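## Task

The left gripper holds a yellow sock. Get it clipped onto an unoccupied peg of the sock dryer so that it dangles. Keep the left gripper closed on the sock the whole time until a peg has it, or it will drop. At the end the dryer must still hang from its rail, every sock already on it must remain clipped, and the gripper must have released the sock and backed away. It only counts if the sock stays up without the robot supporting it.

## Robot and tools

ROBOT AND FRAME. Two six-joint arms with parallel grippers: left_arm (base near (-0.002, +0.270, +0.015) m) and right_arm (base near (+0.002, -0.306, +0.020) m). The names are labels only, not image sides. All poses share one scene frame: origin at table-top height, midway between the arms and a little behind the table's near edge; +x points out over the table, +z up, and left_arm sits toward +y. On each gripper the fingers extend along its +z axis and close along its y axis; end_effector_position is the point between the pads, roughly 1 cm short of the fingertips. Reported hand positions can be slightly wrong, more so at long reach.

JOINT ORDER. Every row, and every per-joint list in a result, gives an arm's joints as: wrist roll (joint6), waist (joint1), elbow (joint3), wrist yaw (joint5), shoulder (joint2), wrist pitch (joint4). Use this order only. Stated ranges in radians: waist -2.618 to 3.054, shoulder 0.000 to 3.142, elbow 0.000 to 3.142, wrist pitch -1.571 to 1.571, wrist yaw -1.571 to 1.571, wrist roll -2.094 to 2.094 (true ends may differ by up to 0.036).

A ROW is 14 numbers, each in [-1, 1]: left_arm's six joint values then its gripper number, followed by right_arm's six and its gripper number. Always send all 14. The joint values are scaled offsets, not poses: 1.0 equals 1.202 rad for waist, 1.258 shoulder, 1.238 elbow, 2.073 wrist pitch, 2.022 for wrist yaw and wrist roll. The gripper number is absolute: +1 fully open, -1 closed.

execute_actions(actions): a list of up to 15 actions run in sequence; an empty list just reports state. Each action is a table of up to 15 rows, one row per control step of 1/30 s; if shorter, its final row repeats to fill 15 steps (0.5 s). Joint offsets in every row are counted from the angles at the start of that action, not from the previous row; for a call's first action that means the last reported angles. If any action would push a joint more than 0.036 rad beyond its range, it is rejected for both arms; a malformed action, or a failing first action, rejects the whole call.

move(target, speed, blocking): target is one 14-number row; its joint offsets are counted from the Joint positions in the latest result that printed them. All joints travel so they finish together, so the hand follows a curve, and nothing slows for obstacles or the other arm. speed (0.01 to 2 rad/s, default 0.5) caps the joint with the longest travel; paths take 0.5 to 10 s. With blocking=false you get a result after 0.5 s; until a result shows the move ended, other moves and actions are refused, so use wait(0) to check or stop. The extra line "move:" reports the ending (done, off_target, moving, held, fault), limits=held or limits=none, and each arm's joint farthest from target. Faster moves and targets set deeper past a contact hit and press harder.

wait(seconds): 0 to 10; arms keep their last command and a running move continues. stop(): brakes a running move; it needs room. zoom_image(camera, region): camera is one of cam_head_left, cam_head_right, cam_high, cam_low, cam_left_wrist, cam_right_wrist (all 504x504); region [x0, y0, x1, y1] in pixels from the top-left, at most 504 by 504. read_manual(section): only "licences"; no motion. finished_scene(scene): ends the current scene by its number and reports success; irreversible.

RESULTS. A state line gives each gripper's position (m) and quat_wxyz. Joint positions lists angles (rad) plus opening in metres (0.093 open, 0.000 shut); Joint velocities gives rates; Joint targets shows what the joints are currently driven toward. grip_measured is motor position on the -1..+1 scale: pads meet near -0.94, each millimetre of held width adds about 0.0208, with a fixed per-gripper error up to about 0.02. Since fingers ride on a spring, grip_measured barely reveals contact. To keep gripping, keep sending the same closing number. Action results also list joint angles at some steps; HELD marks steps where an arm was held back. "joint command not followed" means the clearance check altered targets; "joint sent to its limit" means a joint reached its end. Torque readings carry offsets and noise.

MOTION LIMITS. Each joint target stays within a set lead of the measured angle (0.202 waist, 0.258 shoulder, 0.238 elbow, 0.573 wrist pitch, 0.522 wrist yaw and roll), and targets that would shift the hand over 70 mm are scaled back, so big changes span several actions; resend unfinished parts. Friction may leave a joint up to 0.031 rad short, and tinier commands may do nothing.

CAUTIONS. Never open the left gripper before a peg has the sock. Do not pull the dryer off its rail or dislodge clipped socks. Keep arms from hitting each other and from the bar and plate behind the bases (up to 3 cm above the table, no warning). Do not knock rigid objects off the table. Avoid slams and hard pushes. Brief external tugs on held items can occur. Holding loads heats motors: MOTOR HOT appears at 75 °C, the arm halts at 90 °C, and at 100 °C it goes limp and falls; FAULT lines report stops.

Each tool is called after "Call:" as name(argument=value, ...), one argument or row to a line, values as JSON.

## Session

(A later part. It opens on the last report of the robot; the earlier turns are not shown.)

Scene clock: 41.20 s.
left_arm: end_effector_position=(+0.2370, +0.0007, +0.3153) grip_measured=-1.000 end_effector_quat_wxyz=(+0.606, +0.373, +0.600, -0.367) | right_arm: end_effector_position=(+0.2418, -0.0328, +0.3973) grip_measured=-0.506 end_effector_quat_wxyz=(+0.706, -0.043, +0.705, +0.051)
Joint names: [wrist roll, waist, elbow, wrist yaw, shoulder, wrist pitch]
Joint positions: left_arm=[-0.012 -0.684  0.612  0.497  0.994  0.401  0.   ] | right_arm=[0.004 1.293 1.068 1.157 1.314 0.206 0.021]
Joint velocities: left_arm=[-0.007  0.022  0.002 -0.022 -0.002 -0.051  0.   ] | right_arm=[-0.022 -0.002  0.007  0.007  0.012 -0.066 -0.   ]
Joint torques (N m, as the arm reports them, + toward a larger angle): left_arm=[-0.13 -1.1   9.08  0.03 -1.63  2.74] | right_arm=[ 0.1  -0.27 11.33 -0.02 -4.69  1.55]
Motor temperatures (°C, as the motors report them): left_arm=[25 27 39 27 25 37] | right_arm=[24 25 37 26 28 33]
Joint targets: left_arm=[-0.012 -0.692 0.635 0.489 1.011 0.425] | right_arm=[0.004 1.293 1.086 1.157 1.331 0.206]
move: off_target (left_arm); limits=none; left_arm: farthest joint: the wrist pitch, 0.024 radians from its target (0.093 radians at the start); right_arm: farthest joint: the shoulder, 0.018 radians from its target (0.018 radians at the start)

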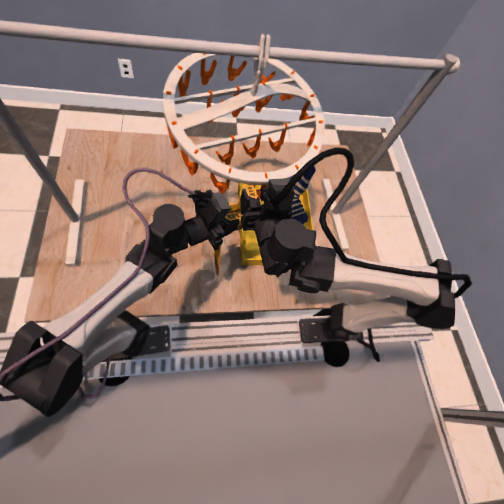

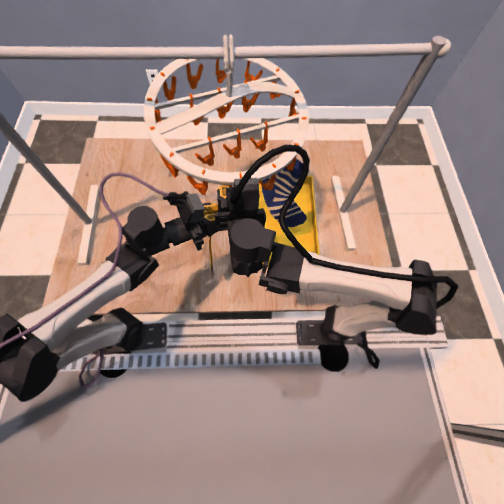

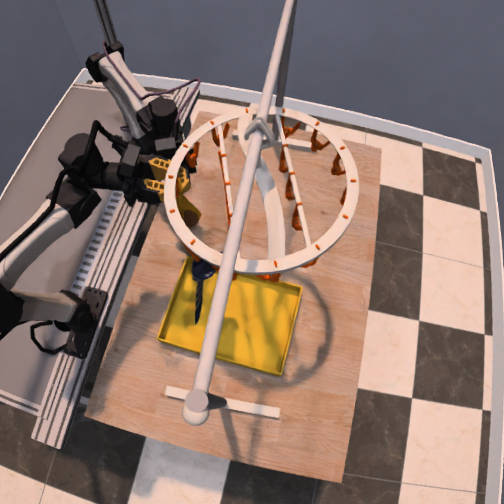

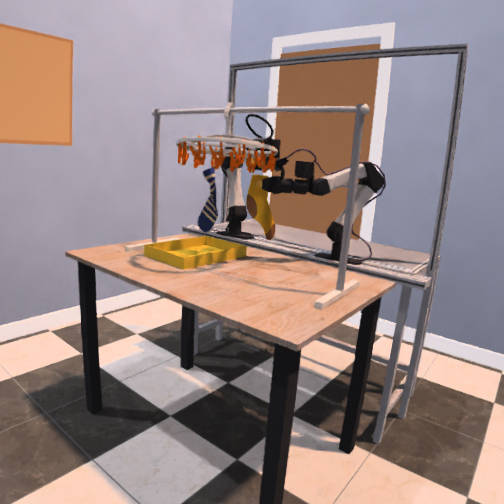

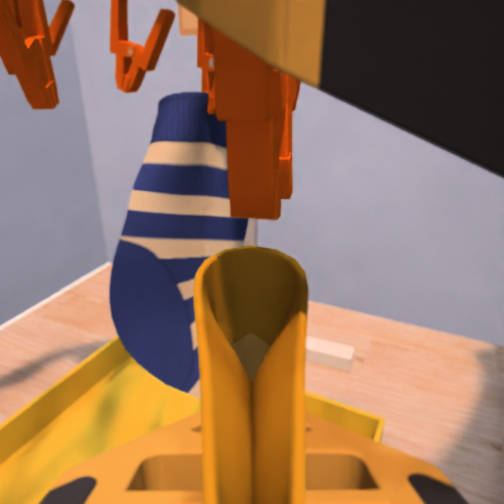

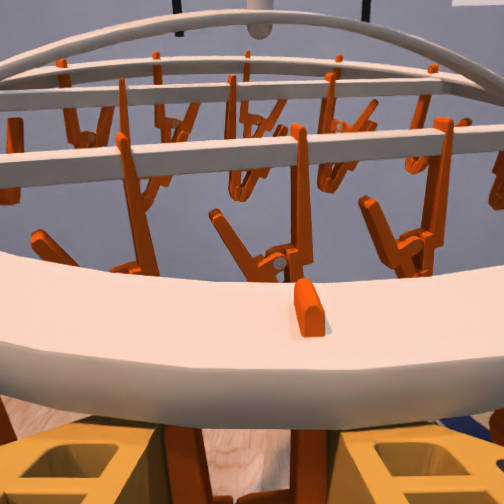

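Call:
move(
  target=[0,-0.006,0.04,-0.003,0.026,0.011,-1,0,0,0.014,0,0.014,0,-0.53],
  speed=0.05,
)

Call:
zoom_image(
  camera="cam_low",
  region=[220, 135, 310, 205],
)

Scene clock: 45.60 s.
left_arm: end_effector_position=(+0.2402, -0.0016, +0.3226) grip_measured=-1.000 end_effector_quat_wxyz=(+0.610, +0.372, +0.596, -0.367) | right_arm: end_effector_position=(+0.2418, -0.0328, +0.3973) grip_measured=-0.506 end_effector_quat_wxyz=(+0.706, -0.043, +0.705, +0.051)
Joint names: [wrist roll, waist, elbow, wrist yaw, shoulder, wrist pitch]
Joint positions: left_arm=[-0.012 -0.684  0.639  0.496  1.01   0.402  0.   ] | right_arm=[0.004 1.293 1.068 1.157 1.314 0.206 0.021]
Joint velocities: left_arm=[ 0.051 -0.002  0.022  0.007  0.007  0.007  0.   ] | right_arm=[ 0.081  0.002  0.002 -0.051 -0.007  0.037  0.001]
Joint torques (N m, as the arm reports them, + toward a larger angle): left_arm=[-0.13 -1.07  9.14 -0.01 -1.67  2.75] | right_arm=[ 0.09 -0.22 11.34 -0.01 -4.74  1.55]
Motor temperatures (°C, as the motors report them): left_arm=[25 27 40 27 25 37] | right_arm=[24 25 37 26 28 33]
Joint targets: left_arm=[-0.012 -0.691 0.662 0.490 1.027 0.424] | right_arm=[0.004 1.293 1.086 1.157 1.331 0.206]
move: off_target (left_arm); limits=none; left_arm: farthest joint: the elbow, 0.023 radians from its target (0.049 radians at the start); right_arm: farthest joint: the shoulder, 0.018 radians from its target (0.018 radians at the start)

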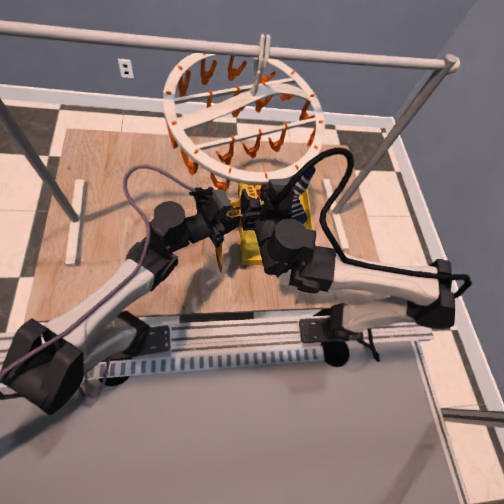

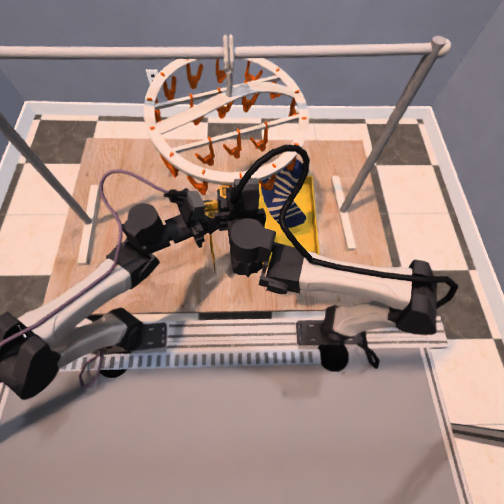

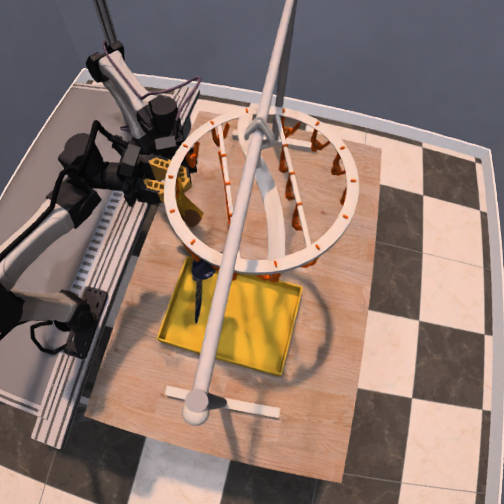

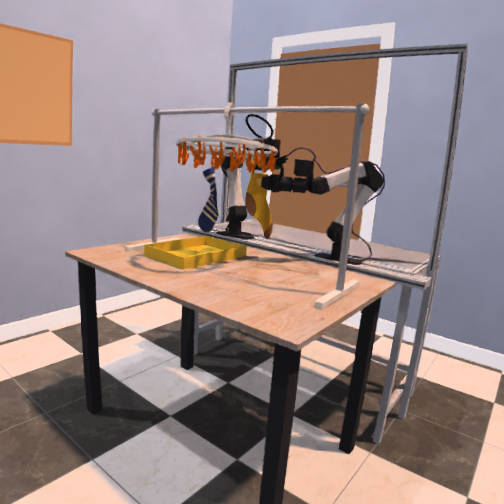

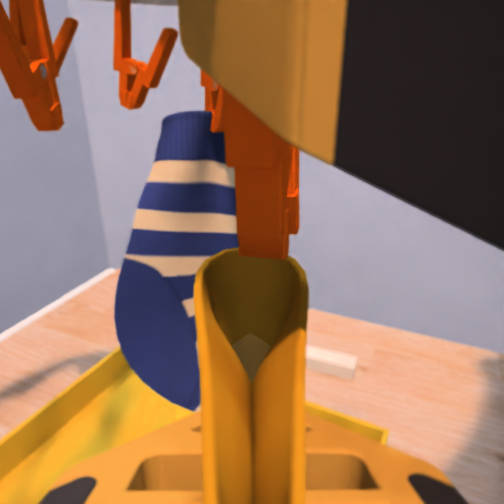

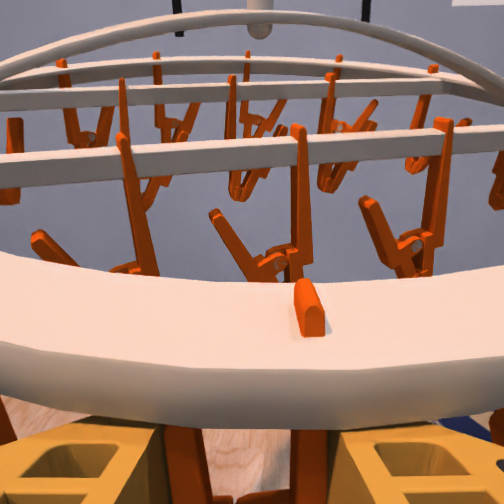

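Region (220, 135, 310, 205) of cam_low's 504x504 image, scaled by 5.600, with more detail than that image has.

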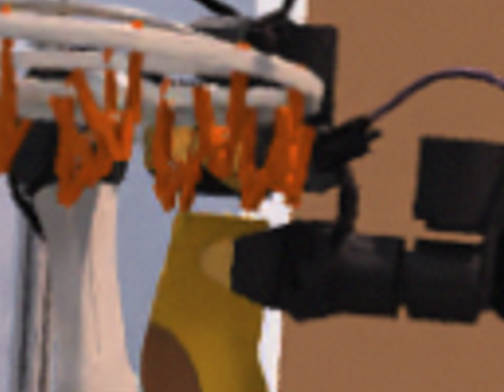

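Call:
move(
  target=[0,-0.011,0.017,-0.003,0.013,0.026,-1,0,0,0.014,0,0.014,0,-0.53],
  speed=0.05,
)

Call:
zoom_image(
  camera="cam_low",
  region=[220, 135, 310, 205],
)

Scene clock: 52.73 s.
left_arm: end_effector_position=(+0.2385, -0.0028, +0.3293) grip_measured=-1.000 end_effector_quat_wxyz=(+0.619, +0.373, +0.584, -0.370) | right_arm: end_effector_position=(+0.2418, -0.0328, +0.3973) grip_measured=-0.506 end_effector_quat_wxyz=(+0.706, -0.043, +0.705, +0.051)
Joint names: [wrist roll, waist, elbow, wrist yaw, shoulder, wrist pitch]
Joint positions: left_arm=[-0.012 -0.69   0.639  0.496  1.01   0.432  0.   ] | right_arm=[0.004 1.293 1.068 1.157 1.314 0.206 0.021]
Joint velocities: left_arm=[-0.051 -0.002  0.002 -0.037 -0.002  0.022  0.   ] | right_arm=[ 0.022 -0.002  0.012  0.051  0.007  0.051  0.   ]
Joint torques (N m, as the arm reports them, + toward a larger angle): left_arm=[-0.13 -1.1   8.97 -0.03 -1.75  2.79] | right_arm=[ 0.11 -0.28 11.4  -0.01 -4.73  1.55]
Motor temperatures (°C, as the motors report them): left_arm=[25 27 42 27 25 38] | right_arm=[24 25 38 26 29 33]
Joint targets: left_arm=[-0.012 -0.698 0.660 0.490 1.026 0.455] | right_arm=[0.004 1.293 1.086 1.157 1.331 0.206]
move: off_target (left_arm); limits=none; left_arm: farthest joint: the wrist pitch, 0.024 radians from its target (0.054 radians at the start); right_arm: farthest joint: the shoulder, 0.018 radians from its target (0.018 radians at the start)

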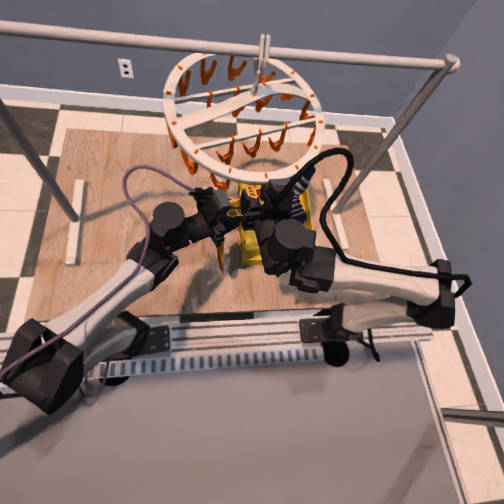

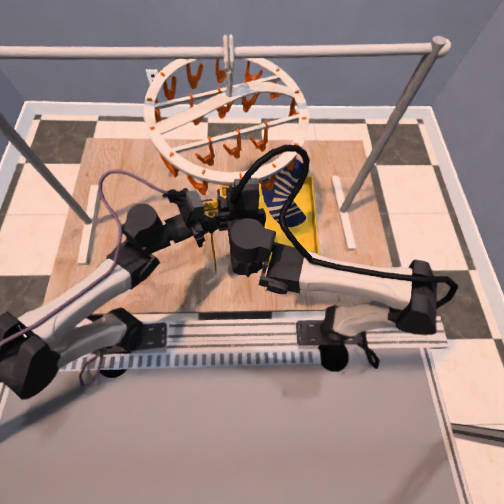

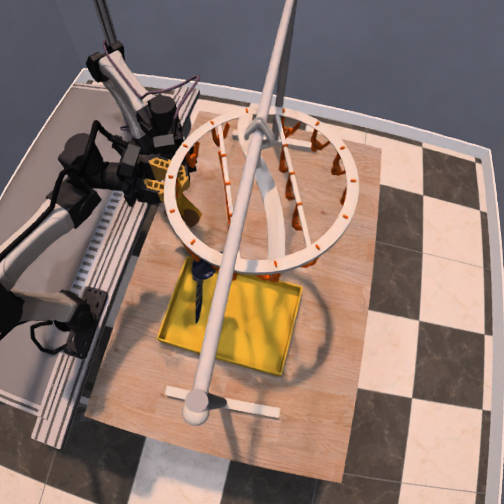

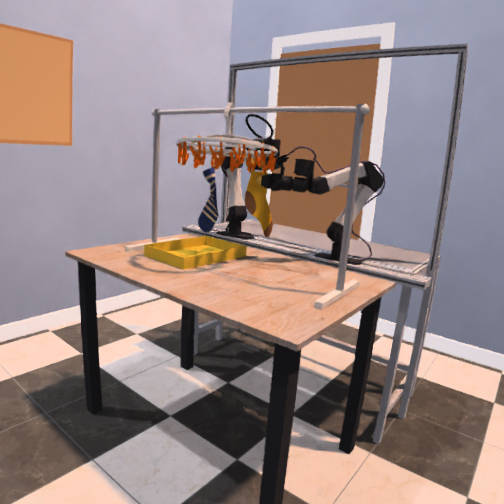

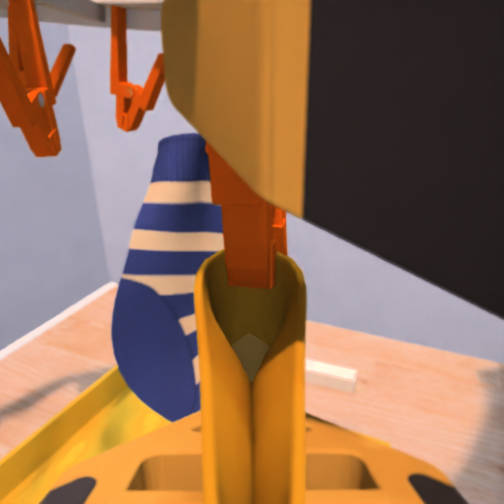

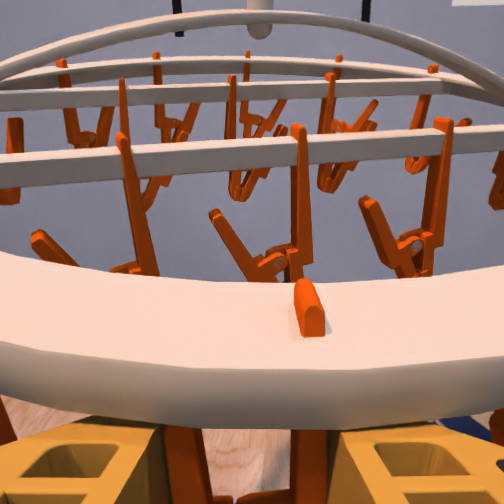

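Region (220, 135, 310, 205) of cam_low's 504x504 image, scaled by 5.600, with more detail than that image has.

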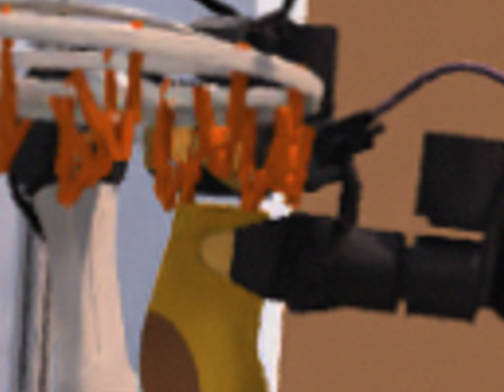

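Call:
move(
  target=[0,0,0.026,-0.003,0.013,0.021,-1,0,0,0.014,0,0.014,0,-0.53],
  speed=0.05,
)

Call:
zoom_image(
  camera="cam_low",
  region=[220, 135, 310, 205],
)

Scene clock: 56.33 s.
left_arm: end_effector_position=(+0.2382, -0.0027, +0.3337) grip_measured=-1.000 end_effector_quat_wxyz=(+0.626, +0.373, +0.577, -0.370) | right_arm: end_effector_position=(+0.2418, -0.0328, +0.3973) grip_measured=-0.506 end_effector_quat_wxyz=(+0.706, -0.043, +0.705, +0.051)
Joint names: [wrist roll, waist, elbow, wrist yaw, shoulder, wrist pitch]
Joint positions: left_arm=[-0.012 -0.69   0.639  0.496  1.01   0.452  0.   ] | right_arm=[0.004 1.293 1.068 1.157 1.314 0.206 0.021]
Joint velocities: left_arm=[ 0.037  0.012  0.007 -0.037 -0.012 -0.007  0.   ] | right_arm=[-0.095 -0.012 -0.007 -0.022 -0.002  0.007  0.001]
Joint torques (N m, as the arm reports them, + toward a larger angle): left_arm=[-0.13 -0.43  9.7  -0.03 -1.71  2.78] | right_arm=[ 0.12 -0.26 11.29 -0.01 -4.72  1.56]
Motor temperatures (°C, as the motors report them): left_arm=[25 27 42 27 25 39] | right_arm=[24 25 38 26 29 33]
Joint targets: left_arm=[-0.012 -0.690 0.671 0.490 1.026 0.476] | right_arm=[0.004 1.293 1.086 1.157 1.331 0.206]
move: off_target (left_arm); limits=none; left_arm: farthest joint: the elbow, 0.032 radians from its target (0.032 radians at the start); right_arm: farthest joint: the shoulder, 0.018 radians from its target (0.018 radians at the start)

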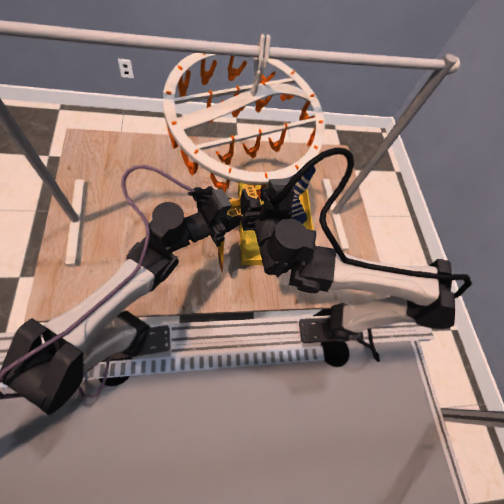

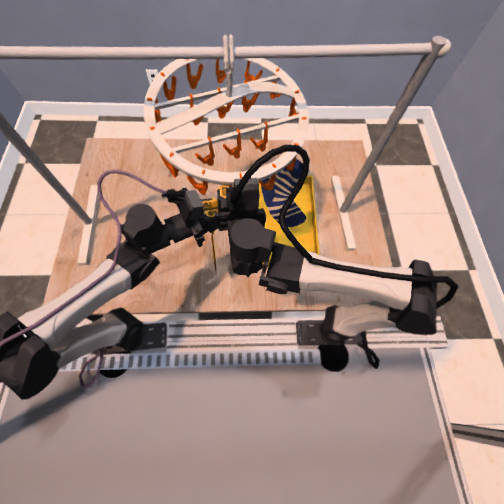

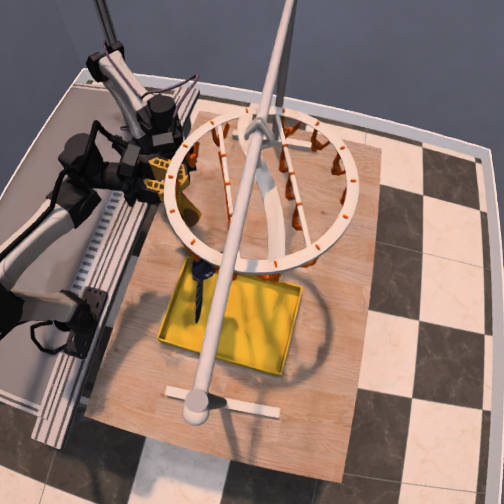

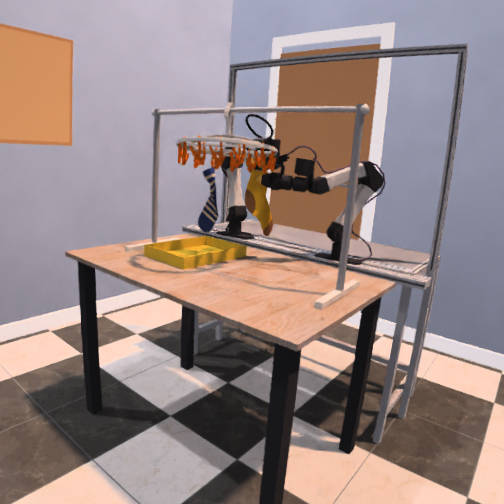

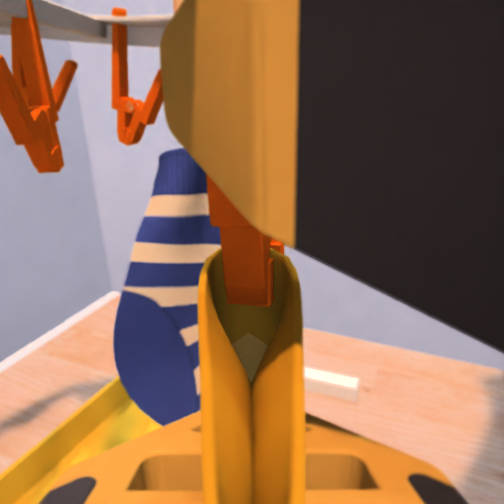

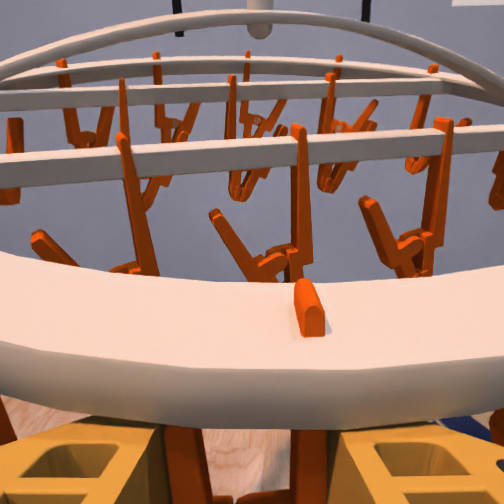

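Region (220, 135, 310, 205) of cam_low's 504x504 image, scaled by 5.600, with more detail than that image has.

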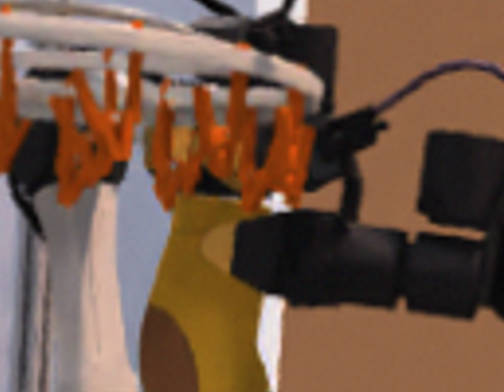

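A little more, then release minimally (camera is close).

Call:
move(
  target=[0,0,0.015,0,0.013,0.021,-1,0,0,0.014,0,0.014,0,-0.53],
  speed=0.05,
)

Call:
execute_actions(
  actions=[
    [[0,0,0,0,0,0,-1,0,0,0,0,0,0,-0.4],[0,0,0,0,0,0,-1,0,0,0,0,0,0,-0.35],[0,0,0,0,0,0,-1,0,0,0,0,0,0,-0.32],[0,0,0,0,0,0,-1,0,0,0,0,0,0,-0.29],[0,0,0,0,0,0,-1,0,0,0,0,0,0,-0.26],[0,0,0,0,0,0,-1,0,0,0,0,0,0,-0.23],[0,0,0,0,0,0,-1,0,0,0,0,0,0,-0.2],[0,0,0,0,0,0,-1,0,0,0,0,0,0,-0.17],[0,0,0,0,0,0,-1,0,0,0,0,0,0,-0.14],[0,0,0,0,0,0,-1,0,0,0,0,0,0,-0.11],[0,0,0,0,0,0,-1,0,0,0,0,0,0,-0.08],[0,0,0,0,0,0,-1,0,0,0,0,0,0,-0.05]],
    [[0,0,0,0,0,0,-1,0,0,0,0,0,0,-0.02]],
  ],
)

Scene clock: 61.93 s.
left_arm: end_effector_position=(+0.2379, -0.0026, +0.3379) grip_measured=-1.000 end_effector_quat_wxyz=(+0.632, +0.372, +0.570, -0.370) | right_arm: end_effector_position=(+0.2418, -0.0328, +0.3973) grip_measured=-0.506 end_effector_quat_wxyz=(+0.706, -0.043, +0.705, +0.051)
Joint names: [wrist roll, waist, elbow, wrist yaw, shoulder, wrist pitch]
Joint positions: left_arm=[-0.012 -0.69   0.639  0.496  1.01   0.471  0.   ] | right_arm=[0.004 1.293 1.068 1.157 1.314 0.206 0.021]
Joint velocities: left_arm=[ 0.022  0.007 -0.017 -0.007 -0.007 -0.11   0.   ] | right_arm=[-0.022 -0.002 -0.002  0.022 -0.002  0.007  0.   ]
Joint torques (N m, as the arm reports them, + toward a larger angle): left_arm=[-0.13 -0.45  8.76  0.02 -1.73  2.74] | right_arm=[ 0.1  -0.24 11.35 -0.01 -4.8   1.55]
Motor temperatures (°C, as the motors report them): left_arm=[25 27 43 27 25 39] | right_arm=[24 25 39 26 29 33]
Joint targets: left_arm=[-0.012 -0.690 0.657 0.496 1.026 0.495] | right_arm=[0.004 1.293 1.086 1.157 1.331 0.206]
move: off_target (left_arm); limits=none; left_arm: farthest joint: the wrist pitch, 0.025 radians from its target (0.043 radians at the start); right_arm: farthest joint: the shoulder, 0.018 radians from its target (0.018 radians at the start)

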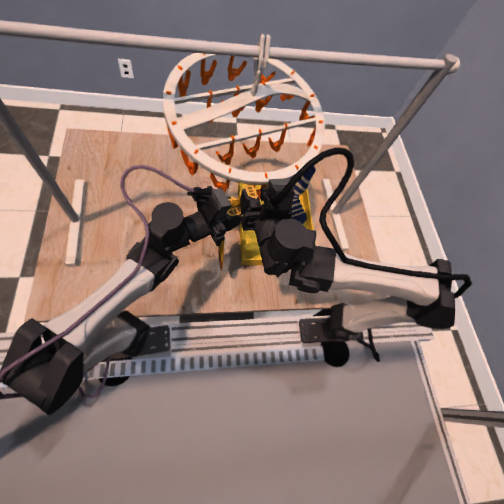

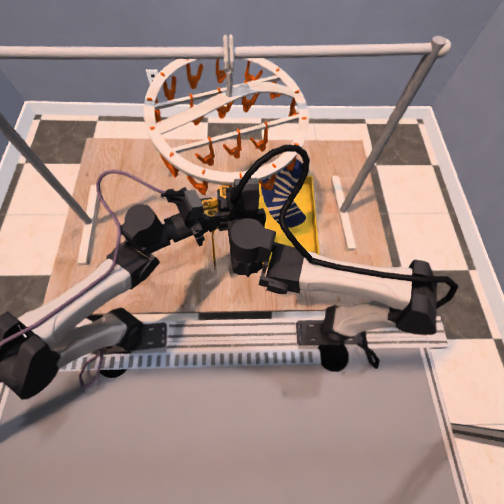

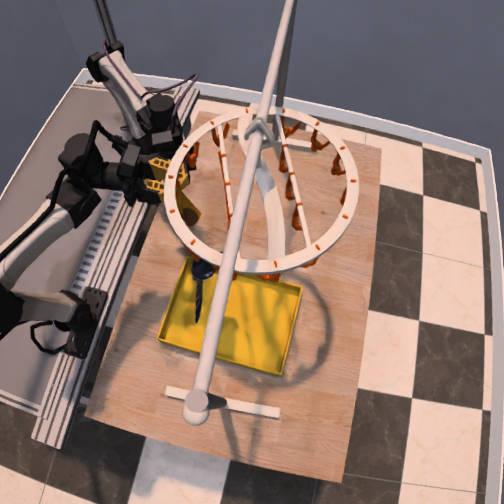

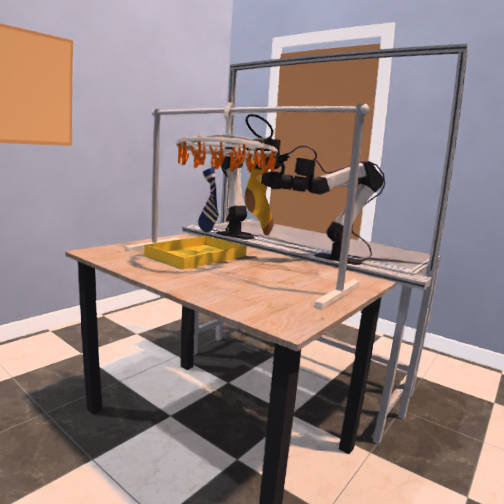

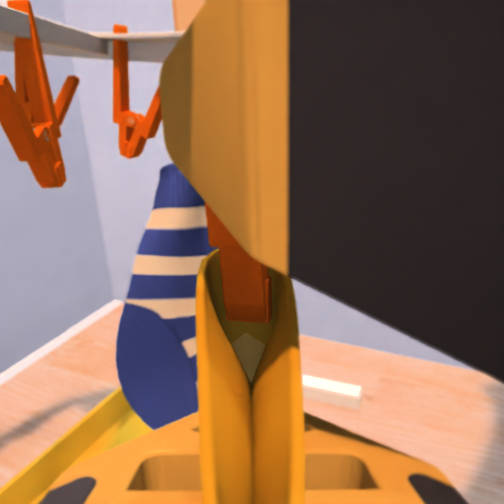

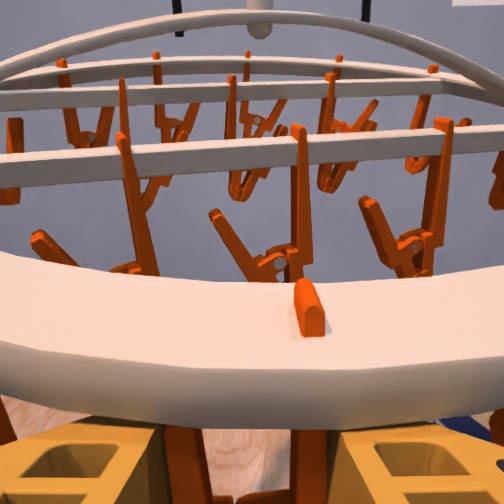

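Scene clock: 62.93 s.
left_arm: end_effector_position=(+0.2379, -0.0026, +0.3379) grip_measured=-1.000 end_effector_quat_wxyz=(+0.632, +0.372, +0.570, -0.370) | right_arm: end_effector_position=(+0.2417, -0.0328, +0.3973) grip_measured=-0.022 end_effector_quat_wxyz=(+0.706, -0.043, +0.705, +0.051)
Joint names: [wrist roll, waist, elbow, wrist yaw, shoulder, wrist pitch]
Joint positions: left_arm=[-0.012 -0.69   0.639  0.496  1.01   0.471  0.   ] | right_arm=[0.004 1.293 1.068 1.157 1.314 0.206 0.044]
Joint velocities: left_arm=[ 0.022 -0.007 -0.017  0.037  0.007 -0.081  0.   ] | right_arm=[-0.022  0.007 -0.002 -0.022 -0.007 -0.037  0.   ]
Joint torques (N m, as the arm reports them, + toward a larger angle): left_arm=[-0.12 -0.46  7.58  0.02 -2.91  2.42] | right_arm=[ 0.1  -0.29  9.73 -0.01 -6.32  1.54]
Motor temperatures (°C, as the motors report them): left_arm=[25 27 43 27 25 39] | right_arm=[24 25 39 26 29 33]
Joint targets: left_arm=[-0.012 -0.690 0.639 0.496 1.010 0.471] | right_arm=[0.004 1.293 1.068 1.157 1.314 0.206]
Step readings (joint positions; steps 1 to 15: 1st action; 16 to 30: 2nd action):
0: left_arm=[-0.012 -0.690 0.639 0.496 1.010 0.471] | right_arm=[0.004 1.293 1.068 1.157 1.314 0.206]
1: left_arm=[-0.012 -0.690 0.639 0.496 1.010 0.471] | right_arm=[0.004 1.293 1.068 1.157 1.314 0.206]
2: left_arm=[-0.012 -0.690 0.639 0.496 1.010 0.471] | right_arm=[0.004 1.293 1.068 1.157 1.314 0.206]
4: left_arm=[-0.012 -0.690 0.639 0.496 1.010 0.471] | right_arm=[0.004 1.293 1.068 1.157 1.314 0.206]
8: left_arm=[-0.012 -0.690 0.639 0.496 1.010 0.471] | right_arm=[0.004 1.293 1.068 1.157 1.314 0.206]
15: left_arm=[-0.012 -0.690 0.639 0.496 1.010 0.471] | right_arm=[0.004 1.293 1.068 1.157 1.314 0.206]
16: left_arm=[-0.012 -0.690 0.639 0.496 1.010 0.471] | right_arm=[0.004 1.293 1.068 1.157 1.314 0.206]
17: left_arm=[-0.012 -0.690 0.639 0.496 1.010 0.471] | right_arm=[0.004 1.293 1.068 1.157 1.314 0.206]
19: left_arm=[-0.012 -0.690 0.639 0.496 1.010 0.471] | right_arm=[0.004 1.293 1.068 1.157 1.314 0.206]
23: left_arm=[-0.012 -0.690 0.639 0.496 1.010 0.471] | right_arm=[0.004 1.293 1.068 1.157 1.314 0.206]
30: Joint positions above

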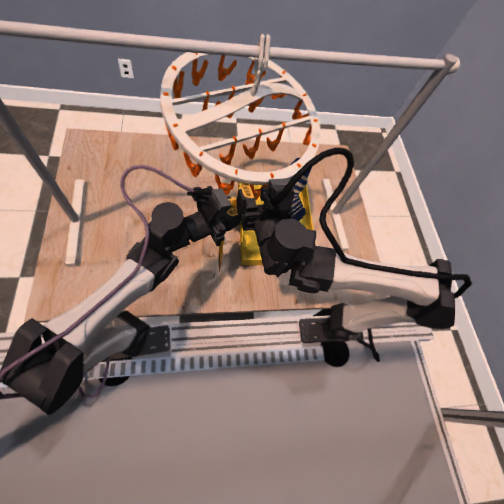

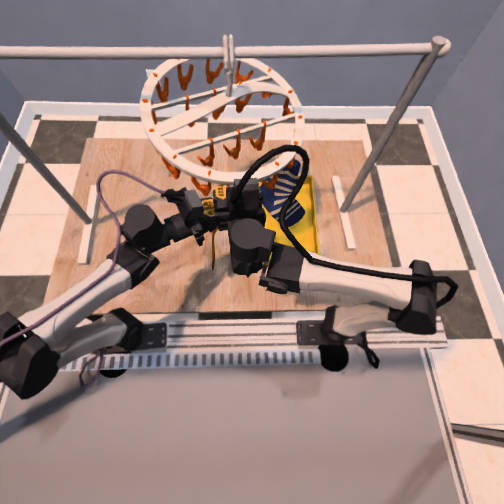

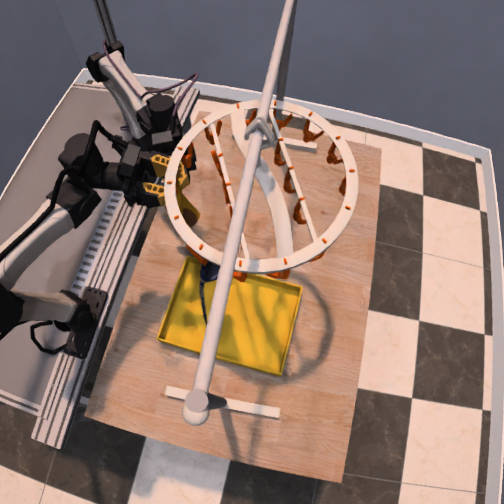

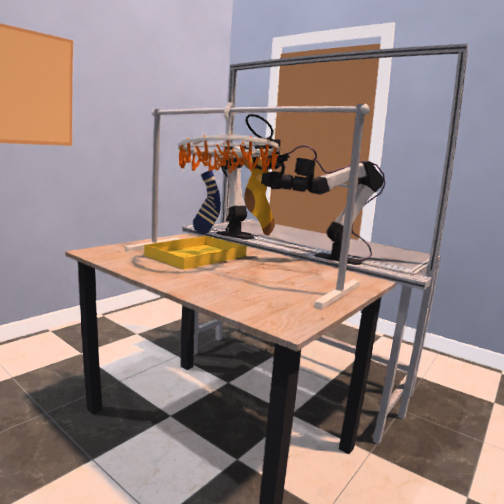

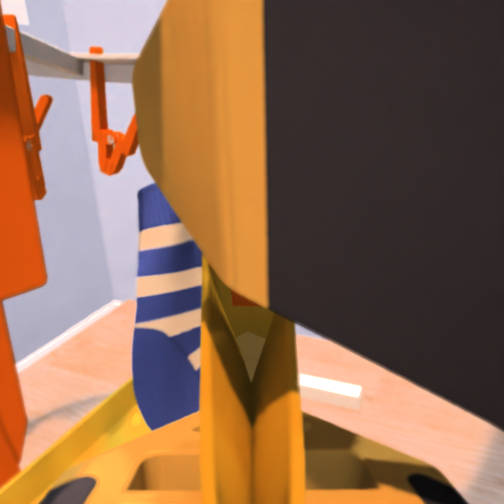

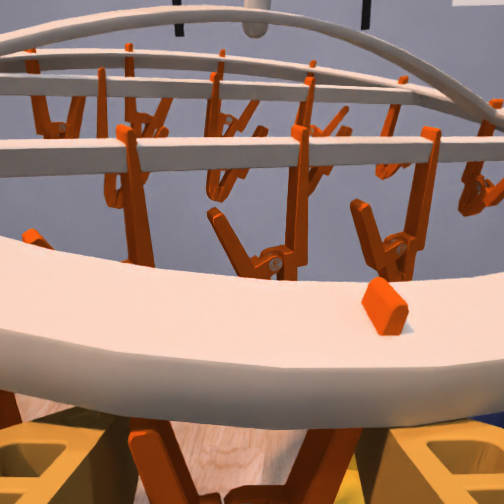

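Call:
move(
  target=[0,0,0,0,0,0,-1,0,0.31,-0.095,0.183,-0.135,-0.035,0.02],
  speed=0.3,
)

Scene clock: 67.00 s.
left_arm: end_effector_position=(+0.2379, -0.0026, +0.3379) grip_measured=-1.000 end_effector_quat_wxyz=(+0.632, +0.372, +0.570, -0.370) | right_arm: end_effector_position=(+0.1440, -0.0626, +0.3987) grip_measured=+0.019 end_effector_quat_wxyz=(+0.711, -0.044, +0.700, +0.051)
Joint names: [wrist roll, waist, elbow, wrist yaw, shoulder, wrist pitch]
Joint positions: left_arm=[-0.012 -0.69   0.639  0.496  1.01   0.471  0.   ] | right_arm=[0.004 1.659 0.969 1.521 1.154 0.147 0.046]
Joint velocities: left_arm=[-0.037 -0.017 -0.002 -0.022 -0.017  0.007  0.   ] | right_arm=[-0.022  0.017  0.002 -0.051 -0.012  0.066  0.001]
Joint torques (N m, as the arm reports them, + toward a larger angle): left_arm=[-0.13 -0.4   7.61  0.03 -2.89  2.41] | right_arm=[ 0.1   0.29  7.68  0.02 -5.2   1.19]
Motor temperatures (°C, as the motors report them): left_arm=[25 27 43 27 26 39] | right_arm=[24 25 39 26 29 33]
Joint targets: left_arm=[-0.012 -0.690 0.639 0.496 1.010 0.471] | right_arm=[0.004 1.666 0.951 1.527 1.144 0.133]
move: done; limits=none; left_arm: farthest joint: the waist, 0.000 radians from its target (0.000 radians at the start); right_arm: farthest joint: the elbow, 0.019 radians from its target (0.118 radians at the start)

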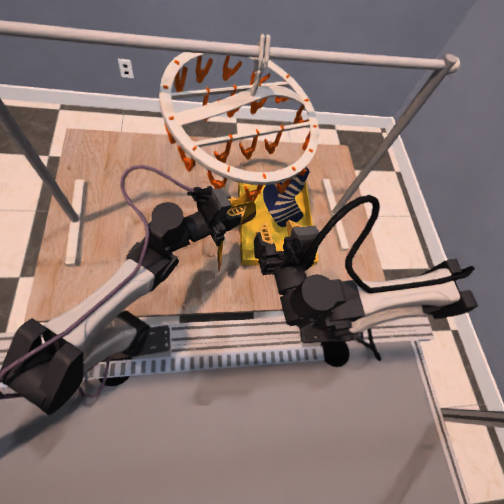

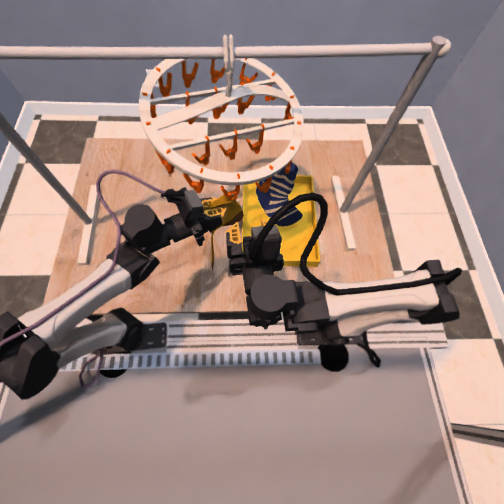

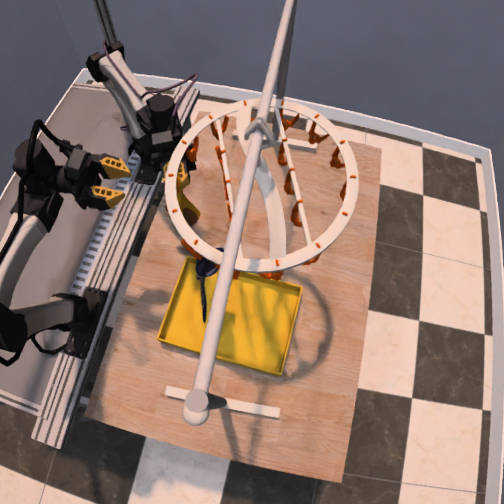

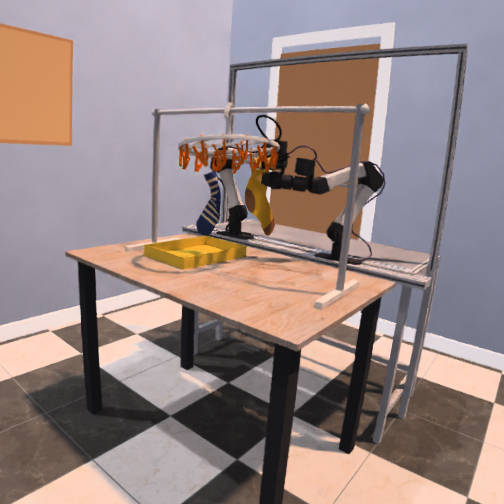

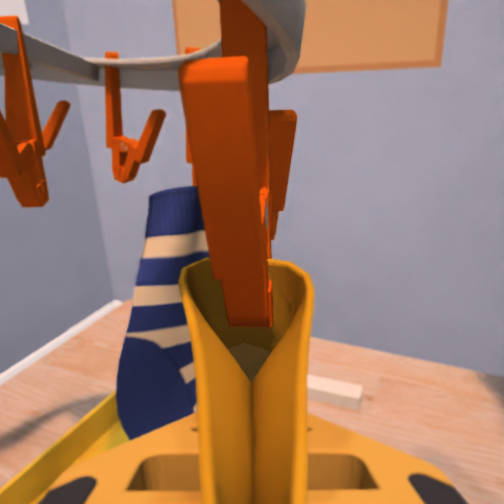

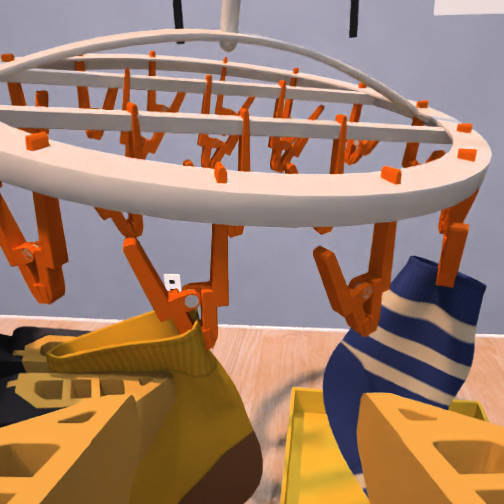

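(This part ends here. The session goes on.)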